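# Fit the loose gear onto the gearbox's free pin

## Task

Place the loose gear on the gearbox pin that has no gear, meshing its teeth with both the centre gear and the outer ring, and leave it lying flat and as low as the two gears already there. At no point let it drop farther than about a finger's width, and never drop it from higher than the tops of the gear pins. Once the gear is above its pin, open the gripper only after the pin is inside the gear's hole and the gear's teeth line up with the ring's. Finally, with the gripper empty, back the hand off so it ends at least 11 cm away from the gears.

## Robot and tools

Robot: one arm with six revolute joints and a parallel two-finger gripper. Joints in column order: waist, shoulder, elbow, wrist pitch, wrist yaw, wrist roll. Nominal ranges (rad): waist -3.054 to 3.054, shoulder 0.000 to 3.142, elbow 0.000 to 2.356, wrist pitch -1.571 to 1.571, wrist yaw -1.571 to 1.571, wrist roll -3.142 to 3.142. The true end of each joint may sit up to 0.010 rad on either side of these values.

Scene frame: origin on the table surface directly under the arm's base; +z is up; looking along +x, +y lies to the left. The base can be tilted relative to the table. Gripper frame: fingers extend along its +x and close along its y. end_effector_position (m) is the midpoint between the finger pads, 3 to 4 cm short of the tips; end_effector_quat_wxyz is its orientation. The printed position can be off, more so when the arm is stretched out.

Tool execute_actions, argument actions: a list that is empty or holds exactly one item. An empty list just reports the state (with pictures). An action item is {"rows": [...], "steps": n}, n from 1 to 15 (default 15; at least 5 in practice), each step 1/30 s. Each row is one list of 7 numbers, each in [-1, 1], applied for one step; if there are fewer rows than steps the last row repeats. The first six numbers are joint offsets, not positions: they are measured from the joint angles printed in the most recent result that shows them (before any such result, and for later calls within the same reply, from the angles at the moment the action begins), never from the preceding row. Scale: 1.0 equals 0.9615 rad for waist, shoulder and elbow, 1.713 rad for wrist pitch, 1.767 for wrist yaw, 1.728 for wrist roll. A row of zeros is not a pause; it pulls the arm back to that reference. The seventh number is the absolute gripper opening: +1 fully open (0.088 m pad gap), about -0.80 where empty fingers touch, lower values add nothing. Closing fully takes at least about 0.5 s. A wait item is {"steps": n} with n up to 300, counted from the last result. Optional pictures: true adds camera images to a non-empty call.

A call is rejected outright (nothing sent) if it asks any joint to exceed its range outward by more than 0.010 rad. Requests past a joint's real end, beyond its current angle, are clipped to that end and reported as "joint sent to its limit" (possibly about an earlier action); no such line does not prove there is room left.

Timing: each result is captured 5 steps before its action ends; those last steps run afterwards, while you compose the next reply, and the next action starts after them. The arm keeps chasing the last row's target between calls until it nearly stops moving or a step is HELD. Joint targets are kept within a lead of the measured angle (0.211 rad waist/shoulder/elbow, 0.213 pitch, 0.267 yaw, 0.228 roll), and all targets are shrunk if they would move the gripper over 70 mm from where it is, so big moves need several calls. Friction may leave a joint short of its target or ignore tiny moves; check Joint positions after each move.

Result lines: position, orientation and velocities (m/s, rad/s) of the gripper; Joint positions and Joint velocities in column order (rad, rad/s) followed by pad gap (m, m/s); grip_measured, the measured opening on the command scale; joint torques (whole drive output, with per-unit offset, scale and noise, not a contact gauge). "joint command not followed" means the clearance check altered or blocked targets (mounting blocks and posts count as arm). HELD marks steps where your row was not fully sent. MOTOR HOT appears from 50 °C; at 95 °C an OVER-TEMPERATURE FAULT holds the arm, and if it fails to cool the arm loses power and goes limp. Holding loads heats motors.

Gripping: to keep hold, command an opening clearly below grip_measured; a lower number squeezes harder, up to about 34 N per pad. Readings may be off by about 1 mm throughout a scene. Fast closes can squeeze too hard and even spring open.

Torque fault: contact torque reaching a load limit (waist 17.8, shoulder 22, elbow 22, wrist pitch 5.8, wrist yaw 5.78, wrist roll 5.42 N m, including held weight) stops the arm for 10 s and drops the rest of the call.

Tool zoom_image: camera "cam_wrist" (only camera, 672x504), region [x0, y0, x1, y1] in pixels from the top-left, at most 504 by 504; gives a closer look at the latest full image. Tool show_instructions: no arguments; shows the reference images.

Cautions: lower the gear slowly and keep it within a finger's width of its resting height before release; align hole and teeth before opening; avoid hard pushes, slams, slips and knocking anything off the table; loose objects may get nudged occasionally, so recheck before gripping or releasing.

Each tool is called after ">>>" by a JSON object that holds its "method" and its "body", one argument or row to a line.

Reference images:

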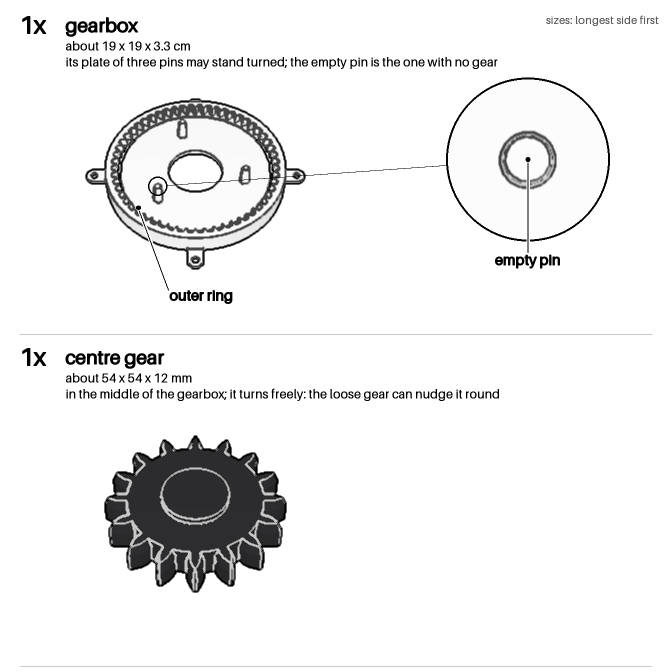

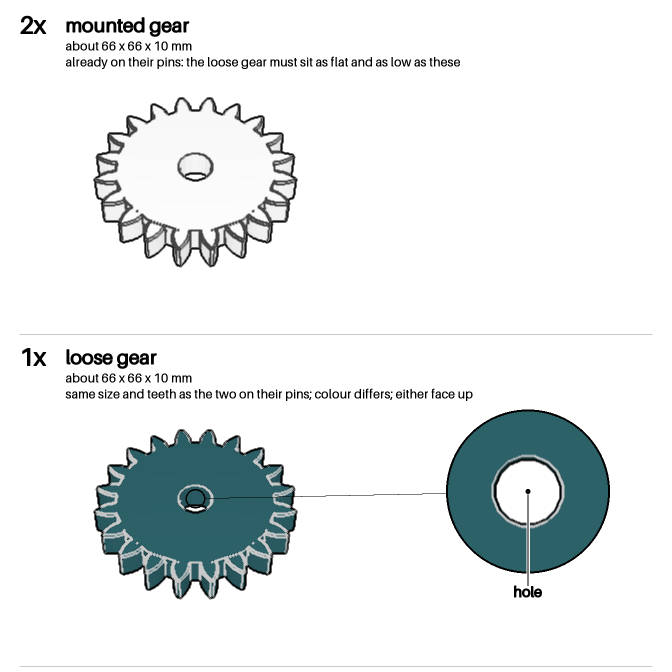

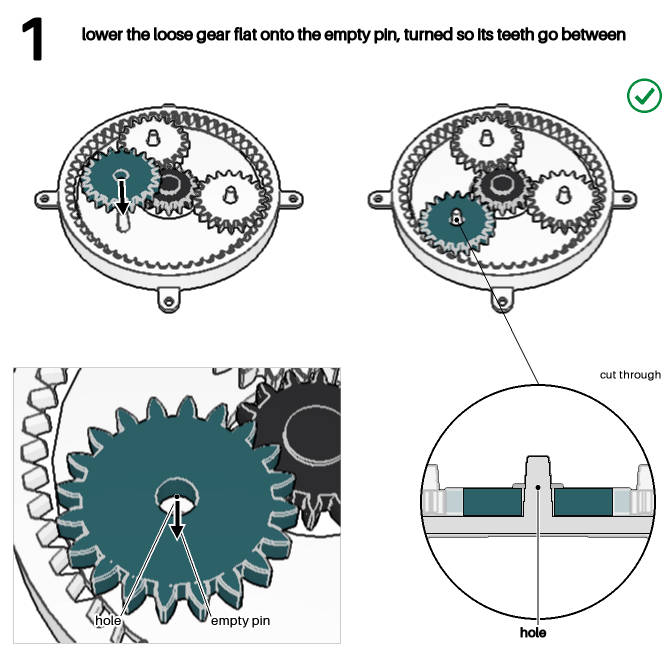

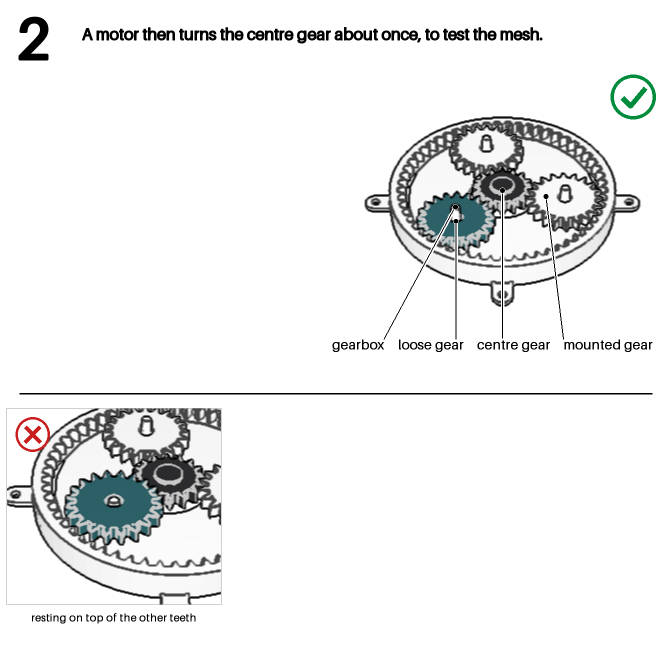

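## Session

>>> {"method": "execute_actions", "body": {
  "actions": []
}}

Scene clock: 0.00 s of 4147.00 s.
end_effector_position=(+0.3161, +0.0644, +0.4122) grip_measured=+0.851 end_effector_quat_wxyz=(+0.997, -0.018, -0.003, +0.076) end_effector_velocity=(+0.000, +0.002, -0.001) end_effector_angular_velocity=(-0.008, +0.007, +0.019)
Joint positions: [-0.022  0.865  0.64   0.238 -0.024  0.03   0.081]
Joint velocities: [-0.002  0.002  0.002 -0.007 -0.022 -0.007 -0.   ]
Joint torques (N m, as the arm reports them, + toward a larger angle): no reading
Motor temperatures (°C, as the motors report them): [25 26 26 26 25 23]
Heat: hottest shoulder 26 °C (+0.0 °C/min).

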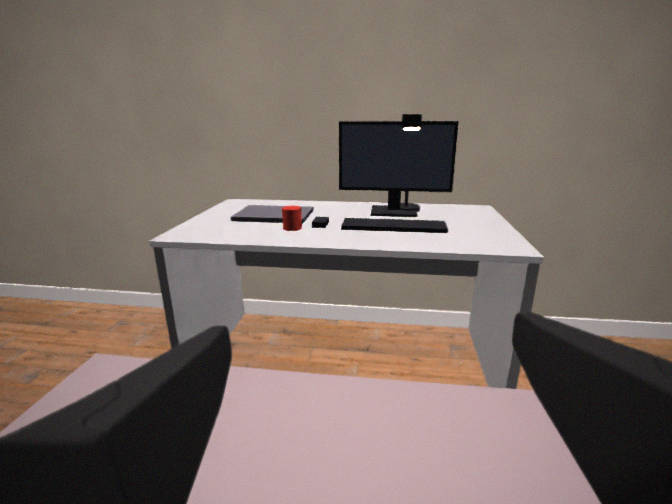

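>>> {"method": "execute_actions", "body": {
  "actions": [
    {"rows":[[0,0,0,-0.65,0,0,1]],"steps":15}
  ]
}}

>>> {"method": "execute_actions", "body": {
  "actions": [
    {"steps":20}
  ],
  "pictures": true
}}

Scene clock: 0.63 s of 4147.00 s.
end_effector_position=(+0.2745, +0.0506, +0.2834) grip_measured=+1.000 end_effector_quat_wxyz=(+0.948, -0.033, +0.312, +0.057) end_effector_velocity=(-0.257, -0.054, -0.353) end_effector_angular_velocity=(-0.248, +1.996, -0.112)
Joint positions: [-0.022  0.864  0.646 -0.411 -0.024  0.03   0.088]
Joint velocities: [-0.002 -0.002 -0.002 -2.015 -0.022 -0.007  0.   ]
Joint torques (N m, as the arm reports them, + toward a larger angle): [-0.22 -2.26  6.86  1.68  0.05  0.03]
Motor temperatures (°C, as the motors report them): [25 26 26 26 25 23]
Heat: hottest shoulder 26 °C (+0.0 °C/min).
Steps of this call (steps 1 to 9: nothing new was sent; steps 10 to 19: the first 10 steps of this action). Readings (joint positions):
10: [-0.022 0.864 0.643 0.188 -0.024 0.030]
11: [-0.022 0.860 0.646 0.123 -0.024 0.030]
13: [-0.022 0.861 0.646 -0.017 -0.024 0.030]
17: [-0.022 0.864 0.646 -0.277 -0.024 0.030]
19: the state above

Scene clock: 1.30 s of 4147.00 s.
end_effector_position=(+0.1992, +0.0366, +0.2184) grip_measured=+1.000 end_effector_quat_wxyz=(+0.852, -0.042, +0.521, +0.040) end_effector_velocity=(-0.002, -0.001, -0.001) end_effector_angular_velocity=(-0.017, +0.006, +0.018)
Joint positions: [-0.022  0.864  0.645 -0.873 -0.024  0.03   0.088]
Joint velocities: [ 0.002 -0.002 -0.002 -0.007  0.007 -0.022  0.   ]
Joint torques (N m, as the arm reports them, + toward a larger angle): [-0.23 -1.78  6.52  0.95  0.03  0.03]
Motor temperatures (°C, as the motors report them): [25 26 26 26 25 23]
Heat: hottest shoulder 26 °C (+0.0 °C/min).
Kept back: nothing.
Steps of this call (steps 1 to 5: the last 5 steps of your previous action; steps 6 to 20: the robot went on to your last target). Readings (joint positions):
1: [-0.022 0.864 0.646 -0.477 -0.024 0.030]
2: [-0.022 0.864 0.646 -0.543 -0.024 0.030]
4: [-0.022 0.864 0.646 -0.674 -0.024 0.030]
8: [-0.022 0.864 0.645 -0.834 -0.024 0.030]
20: the state above

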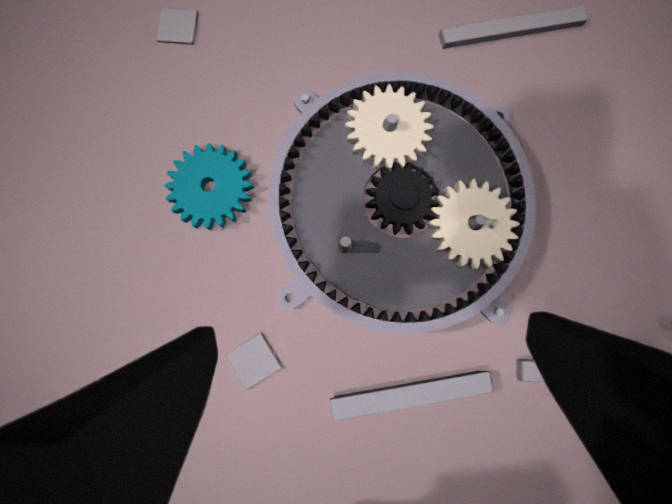

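>>> {"method": "execute_actions", "body": {
  "actions": [
    {"rows":[[0.08,0.2,0.2,0,0,0.2,1],[0.12,0.3,0.3,0,0,0.3,1],[0.16,0.4,0.4,0,0,0.4,1],[0.329,1,0.555,0.015,-0.016,1,1]],"steps":15}
  ]
}}

>>> {"method": "execute_actions", "body": {
  "actions": [
    {"steps":30}
  ],
  "pictures": true
}}

Scene clock: 2.37 s of 4147.00 s.
end_effector_position=(+0.2974, +0.1550, +0.2531) grip_measured=+1.000 end_effector_quat_wxyz=(+0.813, +0.163, +0.559, -0.009) end_effector_velocity=(+0.172, +0.126, -0.311) end_effector_angular_velocity=(+0.362, +1.307, -1.821)
Joint positions: [ 0.282  1.432  1.15  -0.837 -0.049  0.704  0.088]
Joint velocities: [0.188 1.658 0.613 0.007 0.007 2.132 0.   ]
Joint torques (N m, as the arm reports them, + toward a larger angle): [-0.58 -1.69  4.89  0.14  0.    0.15]
Motor temperatures (°C, as the motors report them): [25 26 26 26 25 23]
Heat: hottest shoulder 26 °C (+0.0 °C/min).
From where the robot then was, a joint's target lay farther than a number of 1.0 reaches, so one or more steps of this call were cut to that.
Steps of this call (steps 1 to 15: the robot went on to your last target; steps 16 to 22: nothing new was sent; steps 23 to 32: the first 10 steps of this action). Readings (joint positions):
23: [-0.009 0.899 0.677 -0.897 -0.022 0.091]
24: [0.018 0.959 0.729 -0.895 -0.022 0.163]
26: [0.095 1.088 0.852 -0.861 -0.021 0.296]
30: [0.259 1.320 1.085 -0.844 -0.048 0.563]
32: the state above

Scene clock: 3.37 s of 4147.00 s.
end_effector_position=(+0.2984, +0.1511, +0.1369) grip_measured=+1.000 end_effector_quat_wxyz=(+0.572, +0.444, +0.549, -0.417) end_effector_velocity=(-0.001, -0.003, -0.001) end_effector_angular_velocity=(-0.012, +0.008, +0.004)
Joint positions: [ 0.291  1.82   1.172 -0.847 -0.049  1.754  0.088]
Joint velocities: [-0.002  0.002 -0.002 -0.007  0.007 -0.007  0.   ]
Joint torques (N m, as the arm reports them, + toward a larger angle): [-0.21 -6.45  6.42  0.36 -0.05  0.13]
Motor temperatures (°C, as the motors report them): [25 26 26 26 25 23]
Heat: hottest shoulder 26 °C (+0.0 °C/min).
Kept back: nothing.
Steps of this call (steps 1 to 5: the last 5 steps of your previous action; steps 6 to 30: the robot went on to your last target). Readings (joint positions):
1: [0.287 1.488 1.164 -0.837 -0.049 0.774]
2: [0.289 1.546 1.170 -0.838 -0.049 0.844]
4: [0.290 1.670 1.172 -0.841 -0.049 0.985]
8: [0.291 1.813 1.169 -0.848 -0.049 1.267]
30: the state above

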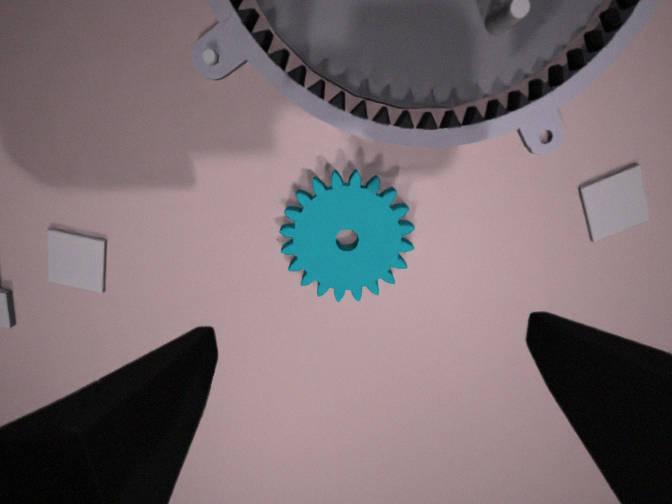

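>>> {"method": "execute_actions", "body": {
  "actions": [
    {"rows":[[0.005,0.05,0,0.02,0,0,1],[0.01,0.1,0,0.04,0,0,1],[0.015,0.15,0.005,0.06,0,0,1],[0.018,0.208,0.009,0.082,0,0,1]],"steps":12}
  ]
}}

>>> {"method": "execute_actions", "body": {
  "actions": [
    {"steps":10}
  ],
  "pictures": true
}}

Scene clock: 3.87 s of 4147.00 s.
end_effector_position=(+0.3085, +0.1578, +0.0859) grip_measured=+1.000 end_effector_quat_wxyz=(+0.567, +0.427, +0.559, -0.428) end_effector_velocity=(-0.087, -0.040, -0.225) end_effector_angular_velocity=(-0.288, +0.608, +0.024)
Joint positions: [ 0.305  1.987  1.18  -0.731 -0.049  1.754  0.088]
Joint velocities: [ 0.042  0.642 -0.081  0.051 -0.007 -0.022  0.   ]
Joint torques (N m, as the arm reports them, + toward a larger angle): [-0.45 -8.9   5.71  0.85  0.08  0.03]
Motor temperatures (°C, as the motors report them): [25 26 26 26 25 23]
Heat: hottest shoulder 26 °C (+0.0 °C/min).
Steps of this call (steps 1 to 8: the robot went on to your last target; steps 9 to 15: the first 7 steps of this action). Readings (joint positions):
9: [0.292 1.824 1.172 -0.843 -0.049 1.754]
10: [0.292 1.837 1.172 -0.825 -0.049 1.754]
12: [0.297 1.896 1.178 -0.768 -0.049 1.754]
15: the state above

Scene clock: 4.20 s of 4147.00 s.
end_effector_position=(+0.3091, +0.1581, +0.0769) grip_measured=+1.000 end_effector_quat_wxyz=(+0.566, +0.425, +0.561, -0.430) end_effector_velocity=(-0.004, -0.001, -0.002) end_effector_angular_velocity=(+0.012, +0.024, -0.016)
Joint positions: [ 0.306  2.013  1.178 -0.709 -0.049  1.754  0.088]
Joint velocities: [-0.007  0.002 -0.007 -0.007 -0.022  0.007  0.   ]
Joint torques (N m, as the arm reports them, + toward a larger angle): [-0.32 -7.06  5.38  0.39  0.09  0.02]
Motor temperatures (°C, as the motors report them): [25 26 26 26 25 23]
Heat: hottest shoulder 26 °C (+0.0 °C/min).
Kept back: nothing.
Steps of this call (steps 1 to 5: the last 5 steps of your previous action; steps 6 to 10: the robot went on to your last target). Readings (joint positions):
1: [0.306 2.003 1.178 -0.726 -0.049 1.754]
2: [0.306 2.011 1.177 -0.721 -0.049 1.754]
4: [0.306 2.013 1.177 -0.712 -0.049 1.754]
8: [0.306 2.013 1.178 -0.709 -0.049 1.754]
10: the state above

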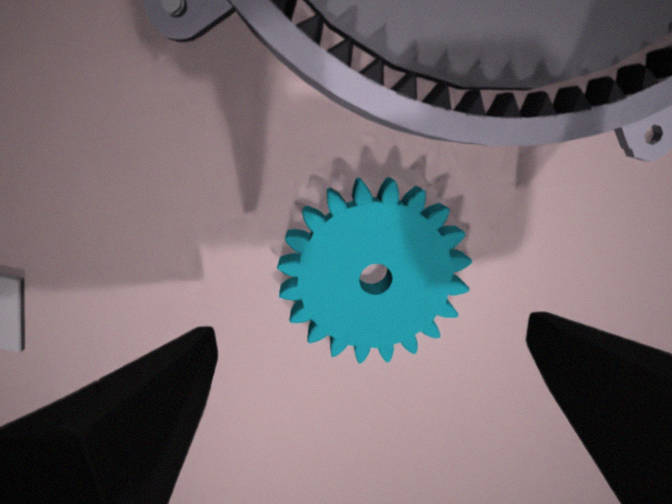

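>>> {"method": "execute_actions", "body": {
  "actions": [
    {"rows":[[-0.006,0.018,-0.025,0.023,0,0,1],[-0.013,0.038,-0.052,0.047,0,0,1]],"steps":15}
  ]
}}

>>> {"method": "execute_actions", "body": {
  "actions": [
    {"steps":5}
  ],
  "pictures": true
}}

Scene clock: 4.83 s of 4147.00 s.
end_effector_position=(+0.3091, +0.1531, +0.0611) grip_measured=+1.000 end_effector_quat_wxyz=(+0.566, +0.431, +0.557, -0.429) end_effector_velocity=(+0.004, +0.000, -0.001) end_effector_angular_velocity=(+0.014, -0.013, +0.016)
Joint positions: [ 0.296  2.037  1.137 -0.633 -0.049  1.754  0.088]
Joint velocities: [-0.007  0.002 -0.002  0.022 -0.007 -0.022  0.   ]
Joint torques (N m, as the arm reports them, + toward a larger angle): [-0.77 -6.33  3.67  0.55  0.08  0.02]
Motor temperatures (°C, as the motors report them): [25 26 26 26 25 23]
Heat: hottest shoulder 26 °C (+0.0 °C/min).
Steps of this call (steps 1 to 9: the robot went on to your last target; steps 10 to 19: the first 10 steps of this action). Readings (joint positions):
10: [0.306 2.013 1.175 -0.700 -0.049 1.754]
11: [0.306 2.015 1.167 -0.678 -0.049 1.754]
13: [0.301 2.022 1.156 -0.650 -0.049 1.754]
17: [0.296 2.036 1.138 -0.637 -0.049 1.754]
19: the state above

Scene clock: 5.00 s of 4147.00 s.
end_effector_position=(+0.3096, +0.1533, +0.0611) grip_measured=+1.000 end_effector_quat_wxyz=(+0.566, +0.432, +0.556, -0.428) end_effector_velocity=(-0.001, -0.002, +0.002) end_effector_angular_velocity=(+0.005, +0.005, -0.000)
Joint positions: [ 0.296  2.037  1.137 -0.631 -0.049  1.754  0.088]
Joint velocities: [-0.007 -0.007 -0.002 -0.007 -0.007 -0.007  0.   ]
Joint torques (N m, as the arm reports them, + toward a larger angle): [-0.75 -6.35  3.55  0.47  0.09  0.03]
Motor temperatures (°C, as the motors report them): [25 26 26 26 25 23]
Heat: hottest shoulder 26 °C (+0.0 °C/min).
Kept back: nothing.
Steps of this call (steps 1 to 5: the last 5 steps of your previous action). Readings (joint positions):
1: [0.296 2.037 1.137 -0.632 -0.049 1.754]
2: [0.296 2.037 1.137 -0.631 -0.049 1.754]
4: [0.296 2.037 1.137 -0.631 -0.049 1.754]
5: the state above

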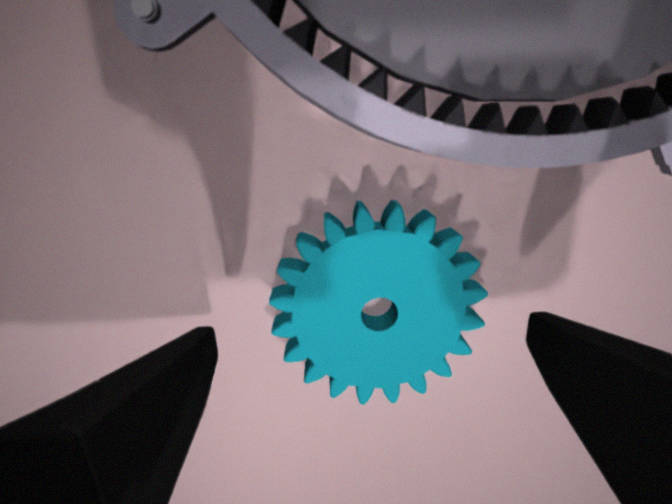

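>>> {"method": "execute_actions", "body": {
  "actions": [
    {"rows":[[-0.002,0.03,-0.015,0.01,0,0,1],[-0.002,0.044,-0.025,0.021,0,0,1]],"steps":15}
  ]
}}

>>> {"method": "execute_actions", "body": {
  "actions": [
    {"steps":5}
  ],
  "pictures": true
}}

Scene clock: 5.53 s of 4147.00 s.
end_effector_position=(+0.3069, +0.1513, +0.0489) grip_measured=+1.000 end_effector_quat_wxyz=(+0.564, +0.428, +0.558, -0.432) end_effector_velocity=(+0.003, +0.002, -0.001) end_effector_angular_velocity=(+0.014, -0.012, +0.006)
Joint positions: [ 0.296  2.066  1.121 -0.598 -0.049  1.754  0.088]
Joint velocities: [-0.002  0.002 -0.002  0.022 -0.007 -0.007  0.   ]
Joint torques (N m, as the arm reports them, + toward a larger angle): [-0.82 -6.26  3.5   0.46  0.09  0.05]
Motor temperatures (°C, as the motors report them): [25 27 26 26 25 23]
Heat: hottest shoulder 27 °C (+10.8 °C/min).
Steps of this call (steps 1 to 6: the robot went on to your last target; steps 7 to 16: the first 10 steps of this action). Readings (joint positions):
7: [0.296 2.039 1.136 -0.627 -0.049 1.754]
8: [0.296 2.043 1.134 -0.617 -0.049 1.754]
10: [0.296 2.053 1.131 -0.605 -0.049 1.754]
14: [0.296 2.066 1.121 -0.600 -0.049 1.754]
16: the state above

Scene clock: 5.70 s of 4147.00 s.
end_effector_position=(+0.3072, +0.1514, +0.0489) grip_measured=+1.000 end_effector_quat_wxyz=(+0.564, +0.429, +0.558, -0.432) end_effector_velocity=(-0.003, +0.001, +0.000) end_effector_angular_velocity=(+0.017, +0.016, +0.004)
Joint positions: [ 0.296  2.066  1.121 -0.597 -0.049  1.754  0.088]
Joint velocities: [-0.002 -0.002 -0.002 -0.007 -0.022 -0.007  0.   ]
Joint torques (N m, as the arm reports them, + toward a larger angle): [-0.78 -6.25  3.54  0.44  0.09  0.02]
Motor temperatures (°C, as the motors report them): [25 27 26 26 25 23]
Heat: hottest shoulder 27 °C (+10.5 °C/min).
Kept back: nothing.
Steps of this call (steps 1 to 5: the last 5 steps of your previous action). Readings (joint positions):
1: [0.296 2.066 1.121 -0.598 -0.049 1.754]
2: [0.296 2.066 1.121 -0.597 -0.049 1.754]
4: [0.296 2.066 1.121 -0.597 -0.049 1.754]
5: the state above

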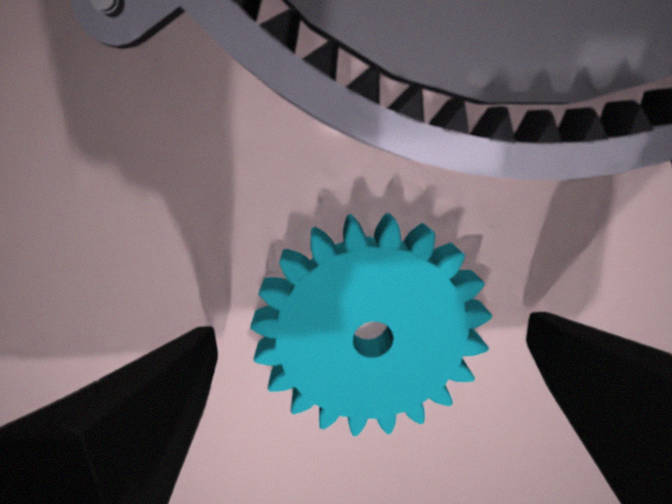

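>>> {"method": "execute_actions", "body": {
  "actions": [
    {"rows":[[0,0.021,-0.011,0.007,0,0,0.9],[0,0.021,-0.011,0.007,0,0,0.8],[0,0.021,-0.011,0.007,0,0,0.7],[0,0.021,-0.011,0.007,0,0,0.64]],"steps":15}
  ],
  "pictures": true
}}

Scene clock: 6.20 s of 4147.00 s.
end_effector_position=(+0.3081, +0.1517, +0.0472) grip_measured=+0.653 end_effector_quat_wxyz=(+0.565, +0.430, +0.557, -0.431) end_effector_velocity=(-0.002, +0.001, -0.002) end_effector_angular_velocity=(+0.006, +0.006, +0.010)
Joint positions: [ 0.296  2.071  1.12  -0.588 -0.049  1.754  0.071]
Joint velocities: [ 0.002  0.002 -0.007  0.007 -0.007 -0.007 -0.008]
Joint torques (N m, as the arm reports them, + toward a larger angle): [-0.6  -6.1   3.26  0.47  0.1   0.02]
Motor temperatures (°C, as the motors report them): [25 27 26 26 25 23]
Heat: hottest shoulder 27 °C (+9.7 °C/min).
Steps of this call (steps 1 to 5: the robot went on to your last target; steps 6 to 15: the first 10 steps of this action). Readings (joint positions):
6: [0.296 2.067 1.121 -0.595 -0.049 1.754]
7: [0.296 2.068 1.121 -0.592 -0.049 1.754]
9: [0.296 2.069 1.121 -0.589 -0.049 1.754]
13: [0.296 2.071 1.120 -0.588 -0.049 1.754]
15: the state above

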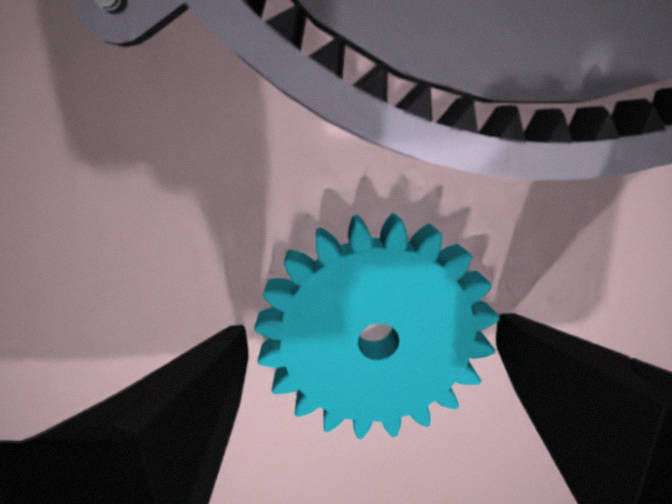

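>>> {"method": "execute_actions", "body": {
  "actions": [
    {"rows":[[0,0.024,-0.016,0.003,0,0,0.64]],"steps":12}
  ]
}}

>>> {"method": "execute_actions", "body": {
  "actions": [
    {"rows":[[0,0,0,0,0,0,0.6],[0,0,0,0,0,0,0.56],[0,0,0,0,0,0,0.52],[0,0,0,0,0,0,0.48],[0,0,0,0,0,0,0.44],[0,0,0,0,0,0,0.4],[0,0,0,0,0,0,0.35]],"steps":15}
  ]
}}

>>> {"method": "execute_actions", "body": {
  "actions": [
    {"steps":6}
  ],
  "pictures": true
}}

Scene clock: 6.60 s of 4147.00 s.
end_effector_position=(+0.3067, +0.1509, +0.0448) grip_measured=+0.640 end_effector_quat_wxyz=(+0.564, +0.428, +0.558, -0.433) end_effector_velocity=(-0.004, -0.004, +0.000) end_effector_angular_velocity=(-0.003, +0.022, -0.016)
Joint positions: [ 0.296  2.077  1.117 -0.585 -0.049  1.754  0.07 ]
Joint velocities: [-0.007 -0.002 -0.002 -0.022 -0.007  0.007 -0.   ]
Joint torques (N m, as the arm reports them, + toward a larger angle): [-0.63 -5.86  3.03  0.46  0.09  0.02]
Motor temperatures (°C, as the motors report them): [25 27 26 26 25 23]
Heat: hottest shoulder 27 °C (+9.1 °C/min).
Steps of this call (steps 1 to 5: the last 5 steps of your previous action; steps 6 to 12: the first 7 steps of this action). Readings (joint positions):
6: [0.296 2.072 1.120 -0.586 -0.049 1.754]
7: [0.296 2.074 1.119 -0.586 -0.049 1.754]
9: [0.296 2.076 1.117 -0.585 -0.049 1.754]
12: the state above

Scene clock: 7.10 s of 4147.00 s.
end_effector_position=(+0.3071, +0.1510, +0.0448) grip_measured=+0.539 end_effector_quat_wxyz=(+0.565, +0.428, +0.558, -0.432) end_effector_velocity=(-0.004, -0.004, +0.000) end_effector_angular_velocity=(-0.003, +0.023, -0.001)
Joint positions: [ 0.296  2.077  1.117 -0.583 -0.049  1.754  0.065]
Joint velocities: [-0.007 -0.002 -0.002 -0.022 -0.007 -0.007 -0.   ]
Joint torques (N m, as the arm reports them, + toward a larger angle): [-0.61 -7.72  4.56  0.07  0.06  0.03]
Motor temperatures (°C, as the motors report them): [25 27 26 26 25 23]
Heat: hottest shoulder 27 °C (+8.5 °C/min).
Steps of this call (steps 1 to 5: the last 5 steps of your previous action; steps 6 to 15: the first 10 steps of this action, its rows measured from where the robot was after step 5). Readings (joint positions):
5: [0.296 2.077 1.117 -0.585 -0.049 1.754]
6: [0.296 2.077 1.117 -0.585 -0.049 1.754]
7: [0.296 2.077 1.117 -0.584 -0.049 1.754]
9: [0.296 2.077 1.117 -0.583 -0.049 1.754]
13: [0.296 2.077 1.117 -0.583 -0.049 1.754]
15: the state above

Scene clock: 7.30 s of 4147.00 s.
end_effector_position=(+0.3071, +0.1510, +0.0448) grip_measured=+0.539 end_effector_quat_wxyz=(+0.565, +0.428, +0.558, -0.432) end_effector_velocity=(-0.001, -0.000, +0.002) end_effector_angular_velocity=(+0.006, +0.005, +0.005)
Joint positions: [ 0.296  2.077  1.117 -0.583 -0.049  1.754  0.065]
Joint velocities: [-0.002 -0.007 -0.002 -0.007 -0.007 -0.007 -0.   ]
Joint torques (N m, as the arm reports them, + toward a larger angle): [-0.55 -7.69  4.51  0.06  0.09  0.03]
Motor temperatures (°C, as the motors report them): [25 27 26 26 25 23]
Heat: hottest shoulder 27 °C (+8.2 °C/min).
Kept back: nothing.
Steps of this call (steps 1 to 5: the last 5 steps of your previous action; step 6: the robot went on to your last target). Readings (joint positions):
1: [0.296 2.077 1.117 -0.583 -0.049 1.754]
2: [0.296 2.077 1.117 -0.583 -0.049 1.754]
4: [0.296 2.077 1.117 -0.583 -0.049 1.754]
6: the state above

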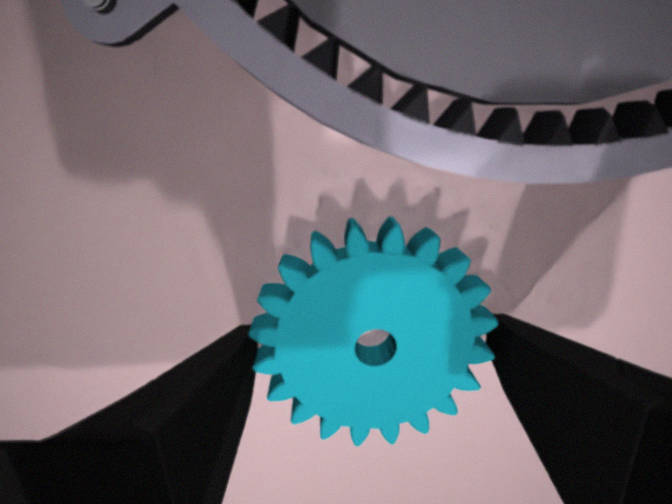

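>>> {"method": "execute_actions", "body": {
  "actions": [
    {"rows":[[0,-0.025,0.012,-0.01,0,0,0.3],[0,-0.04,0.02,-0.022,0,0,0.3],[0,-0.055,0.028,-0.036,0,0,0.3],[0,-0.07,0.036,-0.05,0,0,0.3],[0,-0.085,0.044,-0.064,0,0,0.3],[0,-0.1,0.052,-0.078,0,0,0.3],[0,-0.115,0.06,-0.092,0,0,0.3],[0,-0.135,0.07,-0.106,0,0,0.3]],"steps":15}
  ]
}}

>>> {"method": "execute_actions", "body": {
  "actions": [
    {"steps":7}
  ],
  "pictures": true
}}

Scene clock: 7.90 s of 4147.00 s.
end_effector_position=(+0.3058, +0.1533, +0.0883) grip_measured=+0.539 end_effector_quat_wxyz=(+0.564, +0.428, +0.558, -0.432) end_effector_velocity=(+0.046, +0.032, +0.145) end_effector_angular_velocity=(+0.132, -0.258, +0.037)
Joint positions: [ 0.296  1.972  1.168 -0.739 -0.049  1.754  0.065]
Joint velocities: [-0.002 -0.339  0.178 -0.227 -0.007 -0.022 -0.   ]
Joint torques (N m, as the arm reports them, + toward a larger angle): [-0.58 -7.73  5.62 -0.07  0.11  0.03]
Motor temperatures (°C, as the motors report them): [25 27 26 26 25 23]
Heat: hottest shoulder 27 °C (+7.6 °C/min).
Steps of this call (steps 1 to 8: the robot went on to your last target; steps 9 to 18: the first 10 steps of this action). Readings (joint positions):
9: [0.296 2.075 1.117 -0.585 -0.049 1.754]
10: [0.296 2.072 1.119 -0.595 -0.049 1.754]
12: [0.296 2.056 1.124 -0.629 -0.049 1.754]
16: [0.296 1.999 1.154 -0.712 -0.049 1.754]
18: the state above

Scene clock: 8.13 s of 4147.00 s.
end_effector_position=(+0.3063, +0.1540, +0.0957) grip_measured=+0.538 end_effector_quat_wxyz=(+0.565, +0.430, +0.557, -0.431) end_effector_velocity=(+0.002, -0.001, +0.000) end_effector_angular_velocity=(-0.004, -0.010, +0.005)
Joint positions: [ 0.296  1.956  1.178 -0.761 -0.049  1.754  0.065]
Joint velocities: [-0.002 -0.002 -0.002  0.007  0.007 -0.007 -0.   ]
Joint torques (N m, as the arm reports them, + toward a larger angle): [-0.54 -8.49  5.95  0.13  0.09  0.02]
Motor temperatures (°C, as the motors report them): [25 27 27 26 25 23]
Heat: hottest shoulder 27 °C (+7.4 °C/min).
Kept back: nothing.
Steps of this call (steps 1 to 5: the last 5 steps of your previous action; steps 6 to 7: the robot went on to your last target). Readings (joint positions):
1: [0.296 1.963 1.173 -0.744 -0.049 1.754]
2: [0.296 1.958 1.176 -0.749 -0.049 1.754]
4: [0.296 1.956 1.178 -0.756 -0.049 1.754]
7: the state above

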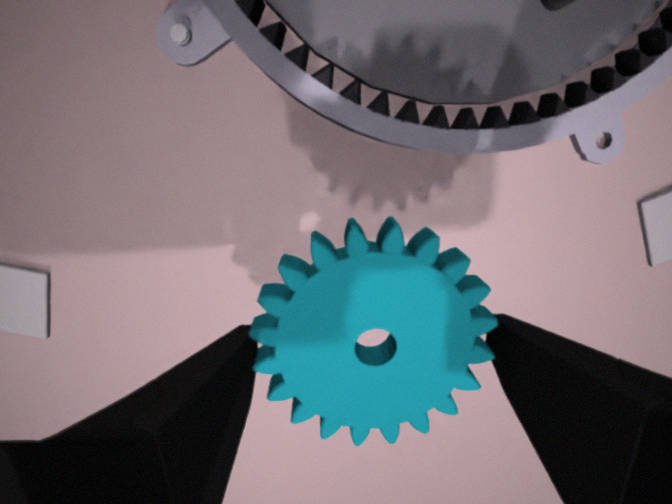

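>>> {"method": "execute_actions", "body": {
  "actions": [
    {"rows":[[-0.02,-0.02,-0.02,0.004,0,-0.04,0.3],[-0.05,-0.04,-0.05,0.009,0,-0.09,0.3],[-0.08,-0.058,-0.08,0.015,0,-0.14,0.3],[-0.11,-0.076,-0.11,0.02,0,-0.19,0.3],[-0.14,-0.094,-0.14,0.026,0,-0.24,0.3],[-0.17,-0.112,-0.17,0.031,0,-0.29,0.3],[-0.2,-0.13,-0.2,0.037,0,-0.34,0.3],[-0.23,-0.148,-0.23,0.042,-0.005,-0.39,0.3],[-0.26,-0.166,-0.26,0.048,-0.005,-0.44,0.3],[-0.29,-0.184,-0.29,0.054,-0.005,-0.49,0.3],[-0.326,-0.199,-0.324,0.059,-0.005,-0.525,0.3]],"steps":15}
  ]
}}

>>> {"method": "execute_actions", "body": {
  "actions": [
    {"steps":15}
  ],
  "pictures": true
}}

Scene clock: 8.63 s of 4147.00 s.
end_effector_position=(+0.2892, +0.0744, +0.0951) grip_measured=+0.538 end_effector_quat_wxyz=(+0.639, +0.313, +0.627, -0.318) end_effector_velocity=(-0.132, -0.297, -0.019) end_effector_angular_velocity=(-0.010, +0.060, +1.247)
Joint positions: [ 0.079  1.829  0.974 -0.692 -0.049  1.154  0.065]
Joint velocities: [-0.882 -0.515 -0.872  0.271 -0.037 -2.132 -0.   ]
Joint torques (N m, as the arm reports them, + toward a larger angle): [-0.32 -7.9   3.6   0.46 -0.14 -0.08]
Motor temperatures (°C, as the motors report them): [25 27 27 26 25 23]
Heat: hottest shoulder 27 °C (+6.9 °C/min).
Steps of this call (steps 1 to 5: the robot went on to your last target; steps 6 to 15: the first 10 steps of this action). Readings (joint positions):
6: [0.295 1.955 1.177 -0.762 -0.049 1.737]
7: [0.289 1.950 1.170 -0.755 -0.049 1.696]
9: [0.256 1.926 1.136 -0.742 -0.049 1.575]
13: [0.139 1.862 1.031 -0.710 -0.049 1.295]
15: the state above

Scene clock: 9.13 s of 4147.00 s.
end_effector_position=(+0.2718, +0.0441, +0.0913) grip_measured=+0.537 end_effector_quat_wxyz=(+0.664, +0.244, +0.660, -0.252) end_effector_velocity=(-0.008, +0.002, -0.001) end_effector_angular_velocity=(+0.018, +0.029, +0.003)
Joint positions: [-0.014  1.776  0.877 -0.663 -0.053  0.852  0.065]
Joint velocities: [-0.002 -0.002 -0.007 -0.022 -0.022 -0.007 -0.   ]
Joint torques (N m, as the arm reports them, + toward a larger angle): [-0.83 -7.21  3.63  0.54 -0.09 -0.08]
Motor temperatures (°C, as the motors report them): [25 27 27 26 25 23]
Heat: hottest shoulder 27 °C (+6.6 °C/min).
Kept back: nothing.
Steps of this call (steps 1 to 5: the last 5 steps of your previous action; steps 6 to 15: the robot went on to your last target). Readings (joint positions):
1: [0.050 1.812 0.944 -0.682 -0.050 1.084]
2: [0.023 1.799 0.920 -0.678 -0.051 1.014]
4: [-0.008 1.786 0.891 -0.673 -0.051 0.925]
8: [-0.014 1.779 0.878 -0.664 -0.053 0.866]
15: the state above

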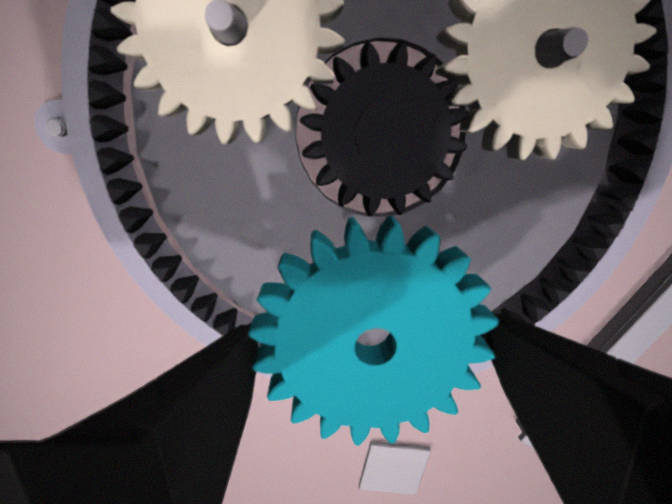

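>>> {"method": "execute_actions", "body": {
  "actions": [
    {"rows":[[-0.006,0.024,-0.043,0.029,-0.006,0,0.3]],"steps":15}
  ]
}}

>>> {"method": "execute_actions", "body": {
  "actions": [
    {"steps":5}
  ],
  "pictures": true
}}

>>> {"method": "zoom_image", "body": {
  "camera": "cam_wrist",
  "region": [250,160,500,400]
}}

Scene clock: 10.00 s of 4147.00 s.
end_effector_position=(+0.2683, +0.0430, +0.0821) grip_measured=+0.537 end_effector_quat_wxyz=(+0.664, +0.247, +0.660, -0.250) end_effector_velocity=(+0.004, +0.001, +0.000) end_effector_angular_velocity=(+0.010, -0.021, +0.006)
Joint positions: [-0.017  1.788  0.845 -0.617 -0.059  0.851  0.065]
Joint velocities: [-0.002 -0.002 -0.002  0.022 -0.007 -0.007 -0.   ]
Joint torques (N m, as the arm reports them, + toward a larger angle): [-0.78 -4.77  3.55  0.52 -0.11  0.06]
Motor temperatures (°C, as the motors report them): [25 27 27 26 25 23]
Heat: hottest shoulder 27 °C (+6.0 °C/min).
Steps of this call (steps 1 to 15: the robot went on to your last target; step 16: nothing new was sent; steps 17 to 26: the first 10 steps of this action). Readings (joint positions):
17: [-0.015 1.776 0.870 -0.649 -0.054 0.851]
18: [-0.016 1.776 0.864 -0.636 -0.056 0.851]
20: [-0.017 1.781 0.854 -0.626 -0.058 0.851]
24: [-0.017 1.788 0.845 -0.618 -0.059 0.851]
26: the state above

Scene clock: 10.17 s of 4147.00 s.
end_effector_position=(+0.2684, +0.0431, +0.0821) grip_measured=+0.537 end_effector_quat_wxyz=(+0.664, +0.247, +0.660, -0.250) end_effector_velocity=(-0.005, -0.002, +0.000) end_effector_angular_velocity=(-0.010, +0.021, +0.003)
Joint positions: [-0.017  1.788  0.845 -0.616 -0.059  0.851  0.065]
Joint velocities: [-0.002 -0.002 -0.002 -0.022  0.007 -0.007 -0.   ]
Joint torques (N m, as the arm reports them, + toward a larger angle): [-0.8  -4.72  3.54  0.53 -0.1   0.06]
Motor temperatures (°C, as the motors report them): [25 27 27 26 25 23]
Heat: hottest shoulder 27 °C (+5.9 °C/min).
Kept back: nothing.
Steps of this call (steps 1 to 5: the last 5 steps of your previous action). Readings (joint positions):
1: [-0.017 1.788 0.845 -0.616 -0.059 0.851]
2: [-0.017 1.788 0.845 -0.616 -0.059 0.851]
4: [-0.017 1.788 0.845 -0.616 -0.059 0.851]
5: the state above

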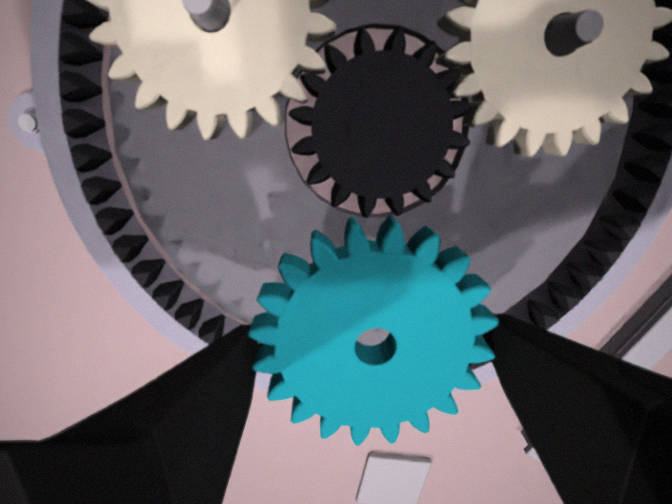

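Region (250, 160, 500, 400) of cam_wrist's 672x504 image, scaled by 2.016, with more detail than that image has; it fills the top 484 rows of this view, and the rest is white.

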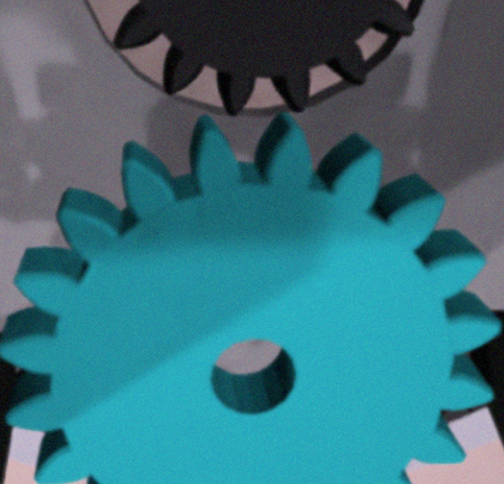

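>>> {"method": "zoom_image", "body": {
  "camera": "cam_wrist",
  "region": [345,315,405,375]
}}

Region (345, 315, 405, 375) of cam_wrist's 672x504 image, scaled by 8.400, with more detail than that image has.

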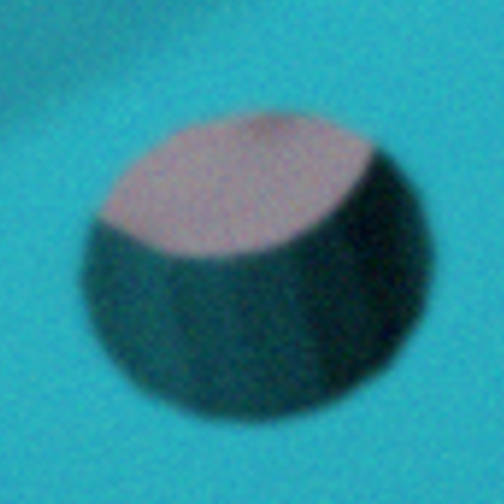

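>>> {"method": "execute_actions", "body": {
  "actions": [
    {"rows":[[0,0.023,-0.017,0.012,0,0,0.3]],"steps":15}
  ],
  "pictures": true
}}

>>> {"method": "zoom_image", "body": {
  "camera": "cam_wrist",
  "region": [335,305,415,385]
}}

Scene clock: 10.90 s of 4147.00 s.
end_effector_position=(+0.2684, +0.0428, +0.0782) grip_measured=+0.537 end_effector_quat_wxyz=(+0.664, +0.247, +0.660, -0.250) end_effector_velocity=(-0.001, +0.002, -0.000) end_effector_angular_velocity=(+0.006, +0.008, +0.009)
Joint positions: [-0.017  1.798  0.838 -0.598 -0.059  0.851  0.065]
Joint velocities: [ 0.002  0.002  0.002 -0.007 -0.007 -0.007 -0.   ]
Joint torques (N m, as the arm reports them, + toward a larger angle): [-0.46 -4.7   3.46  0.51  0.08  0.02]
Motor temperatures (°C, as the motors report them): [25 27 27 26 25 23]
Heat: hottest shoulder 27 °C (+5.5 °C/min).
Steps of this call (steps 1 to 12: the robot went on to your last target; steps 13 to 22: the first 10 steps of this action). Readings (joint positions):
13: [-0.017 1.789 0.844 -0.611 -0.059 0.851]
14: [-0.017 1.791 0.843 -0.606 -0.059 0.851]
16: [-0.017 1.796 0.841 -0.601 -0.059 0.851]
20: [-0.017 1.798 0.838 -0.599 -0.059 0.851]
22: the state above

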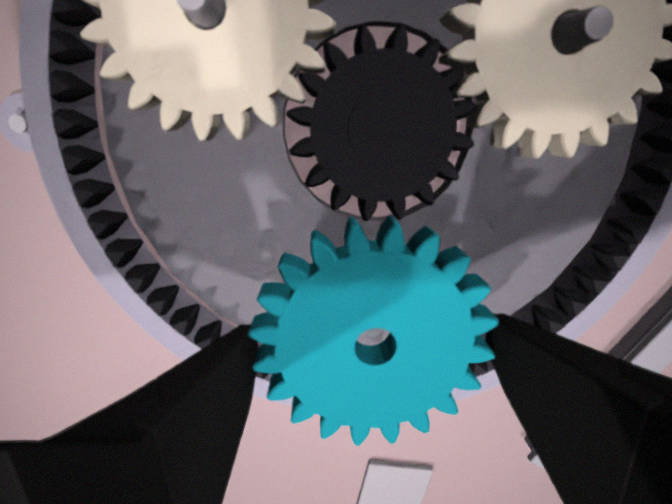

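Region (335, 305, 415, 385) of cam_wrist's 672x504 image, scaled by 6.300, with more detail than that image has.

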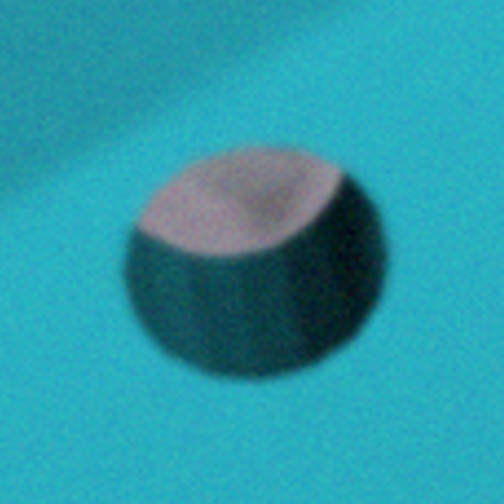

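>>> {"method": "execute_actions", "body": {
  "actions": [
    {"rows":[[-0.0105,0,0,0.006,0,0,0.3]],"steps":15}
  ],
  "pictures": true
}}

>>> {"method": "zoom_image", "body": {
  "camera": "cam_wrist",
  "region": [335,305,415,385]
}}

Scene clock: 11.50 s of 4147.00 s.
end_effector_position=(+0.2704, +0.0410, +0.0784) grip_measured=+0.537 end_effector_quat_wxyz=(+0.666, +0.251, +0.656, -0.251) end_effector_velocity=(-0.003, +0.002, +0.000) end_effector_angular_velocity=(+0.021, +0.010, +0.005)
Joint positions: [-0.025  1.798  0.838 -0.59  -0.059  0.851  0.065]
Joint velocities: [-0.002 -0.002 -0.002 -0.007 -0.022 -0.007 -0.   ]
Joint torques (N m, as the arm reports them, + toward a larger angle): [-0.74 -5.96  4.66  0.55  0.06  0.02]
Motor temperatures (°C, as the motors report them): [25 27 27 26 25 23]
Heat: hottest shoulder 27 °C (+5.2 °C/min).
Steps of this call (steps 1 to 5: the last 5 steps of your previous action; steps 6 to 8: the robot went on to your last target; steps 9 to 18: the first 10 steps of this action). Readings (joint positions):
9: [-0.018 1.798 0.838 -0.596 -0.059 0.851]
10: [-0.020 1.798 0.838 -0.594 -0.059 0.851]
12: [-0.023 1.798 0.838 -0.591 -0.059 0.851]
16: [-0.025 1.798 0.838 -0.591 -0.059 0.851]
18: the state above

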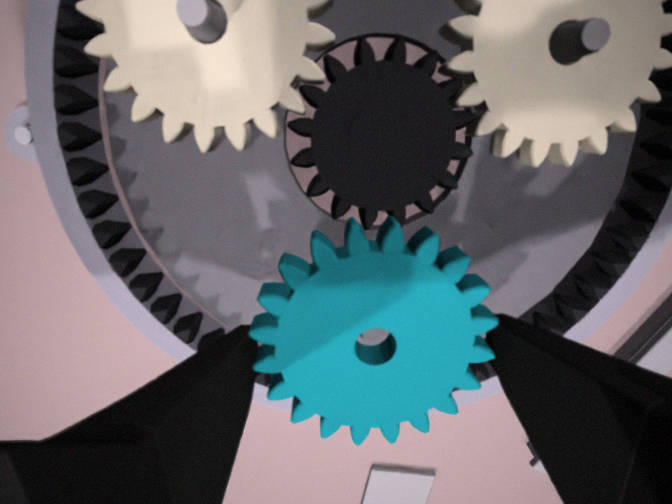

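Region (335, 305, 415, 385) of cam_wrist's 672x504 image, scaled by 6.300, with more detail than that image has.

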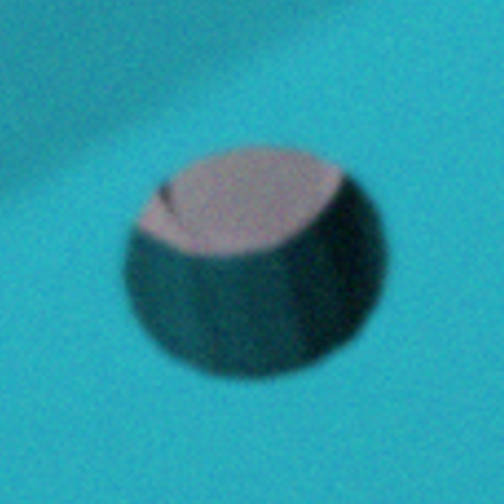

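>>> {"method": "execute_actions", "body": {
  "actions": [
    {"rows":[[0.0065,0,-0.015,-0.0035,0,0,0.3]],"steps":15}
  ],
  "pictures": true
}}

>>> {"method": "zoom_image", "body": {
  "camera": "cam_wrist",
  "region": [335,305,415,385]
}}

Scene clock: 12.03 s of 4147.00 s.
end_effector_position=(+0.2678, +0.0415, +0.0774) grip_measured=+0.537 end_effector_quat_wxyz=(+0.664, +0.249, +0.659, -0.251) end_effector_velocity=(-0.006, +0.002, +0.000) end_effector_angular_velocity=(+0.019, +0.024, +0.004)
Joint positions: [-0.022  1.798  0.833 -0.593 -0.059  0.851  0.065]
Joint velocities: [-0.002 -0.002 -0.002 -0.022 -0.022 -0.007 -0.   ]
Joint torques (N m, as the arm reports them, + toward a larger angle): [-0.18 -5.95  3.38  0.11  0.05  0.02]
Motor temperatures (°C, as the motors report them): [25 28 27 26 25 23]
Heat: hottest shoulder 28 °C (+10.0 °C/min).
Steps of this call (steps 1 to 5: the last 5 steps of your previous action; step 6: the robot went on to your last target; steps 7 to 16: the first 10 steps of this action). Readings (joint positions):
7: [-0.025 1.798 0.838 -0.590 -0.059 0.851]
8: [-0.024 1.798 0.837 -0.590 -0.059 0.851]
10: [-0.023 1.798 0.836 -0.591 -0.059 0.851]
14: [-0.022 1.798 0.834 -0.593 -0.059 0.851]
16: the state above

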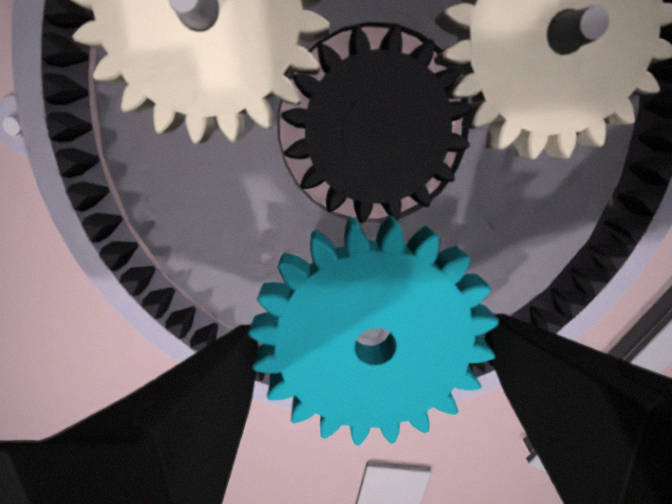

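Region (335, 305, 415, 385) of cam_wrist's 672x504 image, scaled by 6.300, with more detail than that image has.

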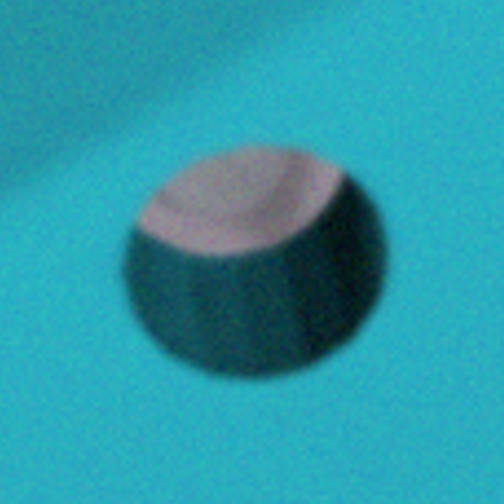

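>>> {"method": "execute_actions", "body": {
  "actions": [
    {"rows":[[0.004,0.016,-0.011,0.004,0,0,0.3],[0.004,0.02,-0.013,0.007,0,0,0.3],[0.004,0.023,-0.016,0.01,0,0,0.3],[0.004,0.027,-0.018,0.014,0,0,0.3]],"steps":15}
  ]
}}

>>> {"method": "execute_actions", "body": {
  "actions": [
    {"steps":5}
  ],
  "pictures": true
}}

>>> {"method": "zoom_image", "body": {
  "camera": "cam_wrist",
  "region": [275,180,475,380]
}}

Scene clock: 12.67 s of 4147.00 s.
end_effector_position=(+0.2672, +0.0414, +0.0723) grip_measured=+0.537 end_effector_quat_wxyz=(+0.663, +0.248, +0.660, -0.251) end_effector_velocity=(+0.001, +0.001, +0.000) end_effector_angular_velocity=(+0.008, -0.006, +0.005)
Joint positions: [-0.02   1.813  0.825 -0.573 -0.059  0.851  0.065]
Joint velocities: [-0.002 -0.002 -0.002  0.007 -0.007 -0.007  0.   ]
Joint torques (N m, as the arm reports them, + toward a larger angle): [-0.24 -4.72  3.38  0.57  0.07  0.03]
Motor temperatures (°C, as the motors report them): [25 28 27 26 25 23]
Heat: hottest shoulder 28 °C (+9.5 °C/min).
Steps of this call (steps 1 to 5: the last 5 steps of your previous action; steps 6 to 9: the robot went on to your last target; steps 10 to 19: the first 10 steps of this action). Readings (joint positions):
10: [-0.021 1.799 0.833 -0.593 -0.059 0.851]
11: [-0.021 1.799 0.833 -0.592 -0.059 0.851]
13: [-0.020 1.803 0.831 -0.583 -0.059 0.851]
17: [-0.020 1.811 0.826 -0.575 -0.059 0.851]
19: the state above

Scene clock: 12.83 s of 4147.00 s.
end_effector_position=(+0.2675, +0.0415, +0.0723) grip_measured=+0.537 end_effector_quat_wxyz=(+0.664, +0.248, +0.660, -0.251) end_effector_velocity=(-0.001, +0.000, -0.001) end_effector_angular_velocity=(+0.008, -0.002, +0.005)
Joint positions: [-0.02   1.813  0.825 -0.572 -0.059  0.851  0.065]
Joint velocities: [-0.002 -0.002 -0.007  0.007 -0.007 -0.007 -0.   ]
Joint torques (N m, as the arm reports them, + toward a larger angle): [-0.2  -4.7   3.33  0.55  0.05  0.04]
Motor temperatures (°C, as the motors report them): [25 28 27 26 25 23]
Heat: hottest shoulder 28 °C (+9.4 °C/min).
Kept back: nothing.
Steps of this call (steps 1 to 5: the last 5 steps of your previous action). Readings (joint positions):
1: [-0.020 1.813 0.825 -0.573 -0.059 0.851]
2: [-0.020 1.813 0.825 -0.572 -0.059 0.851]
4: [-0.020 1.813 0.825 -0.572 -0.059 0.851]
5: the state above

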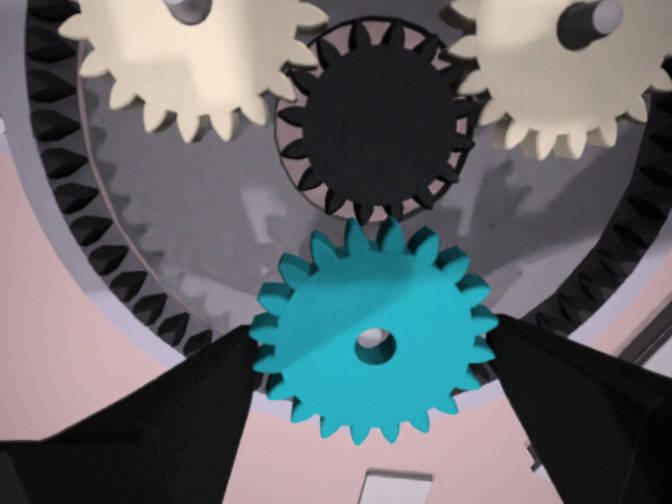

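Region (275, 180, 475, 380) of cam_wrist's 672x504 image, scaled by 2.520, with more detail than that image has.

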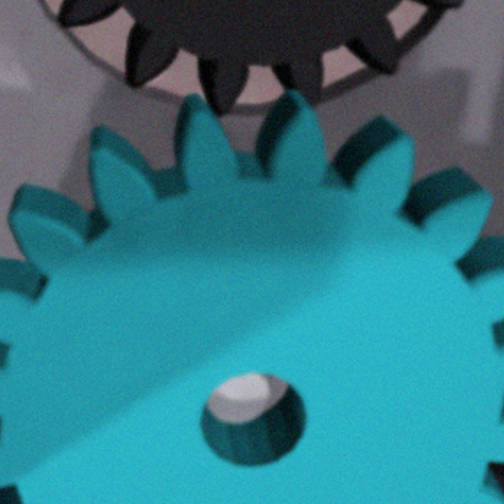

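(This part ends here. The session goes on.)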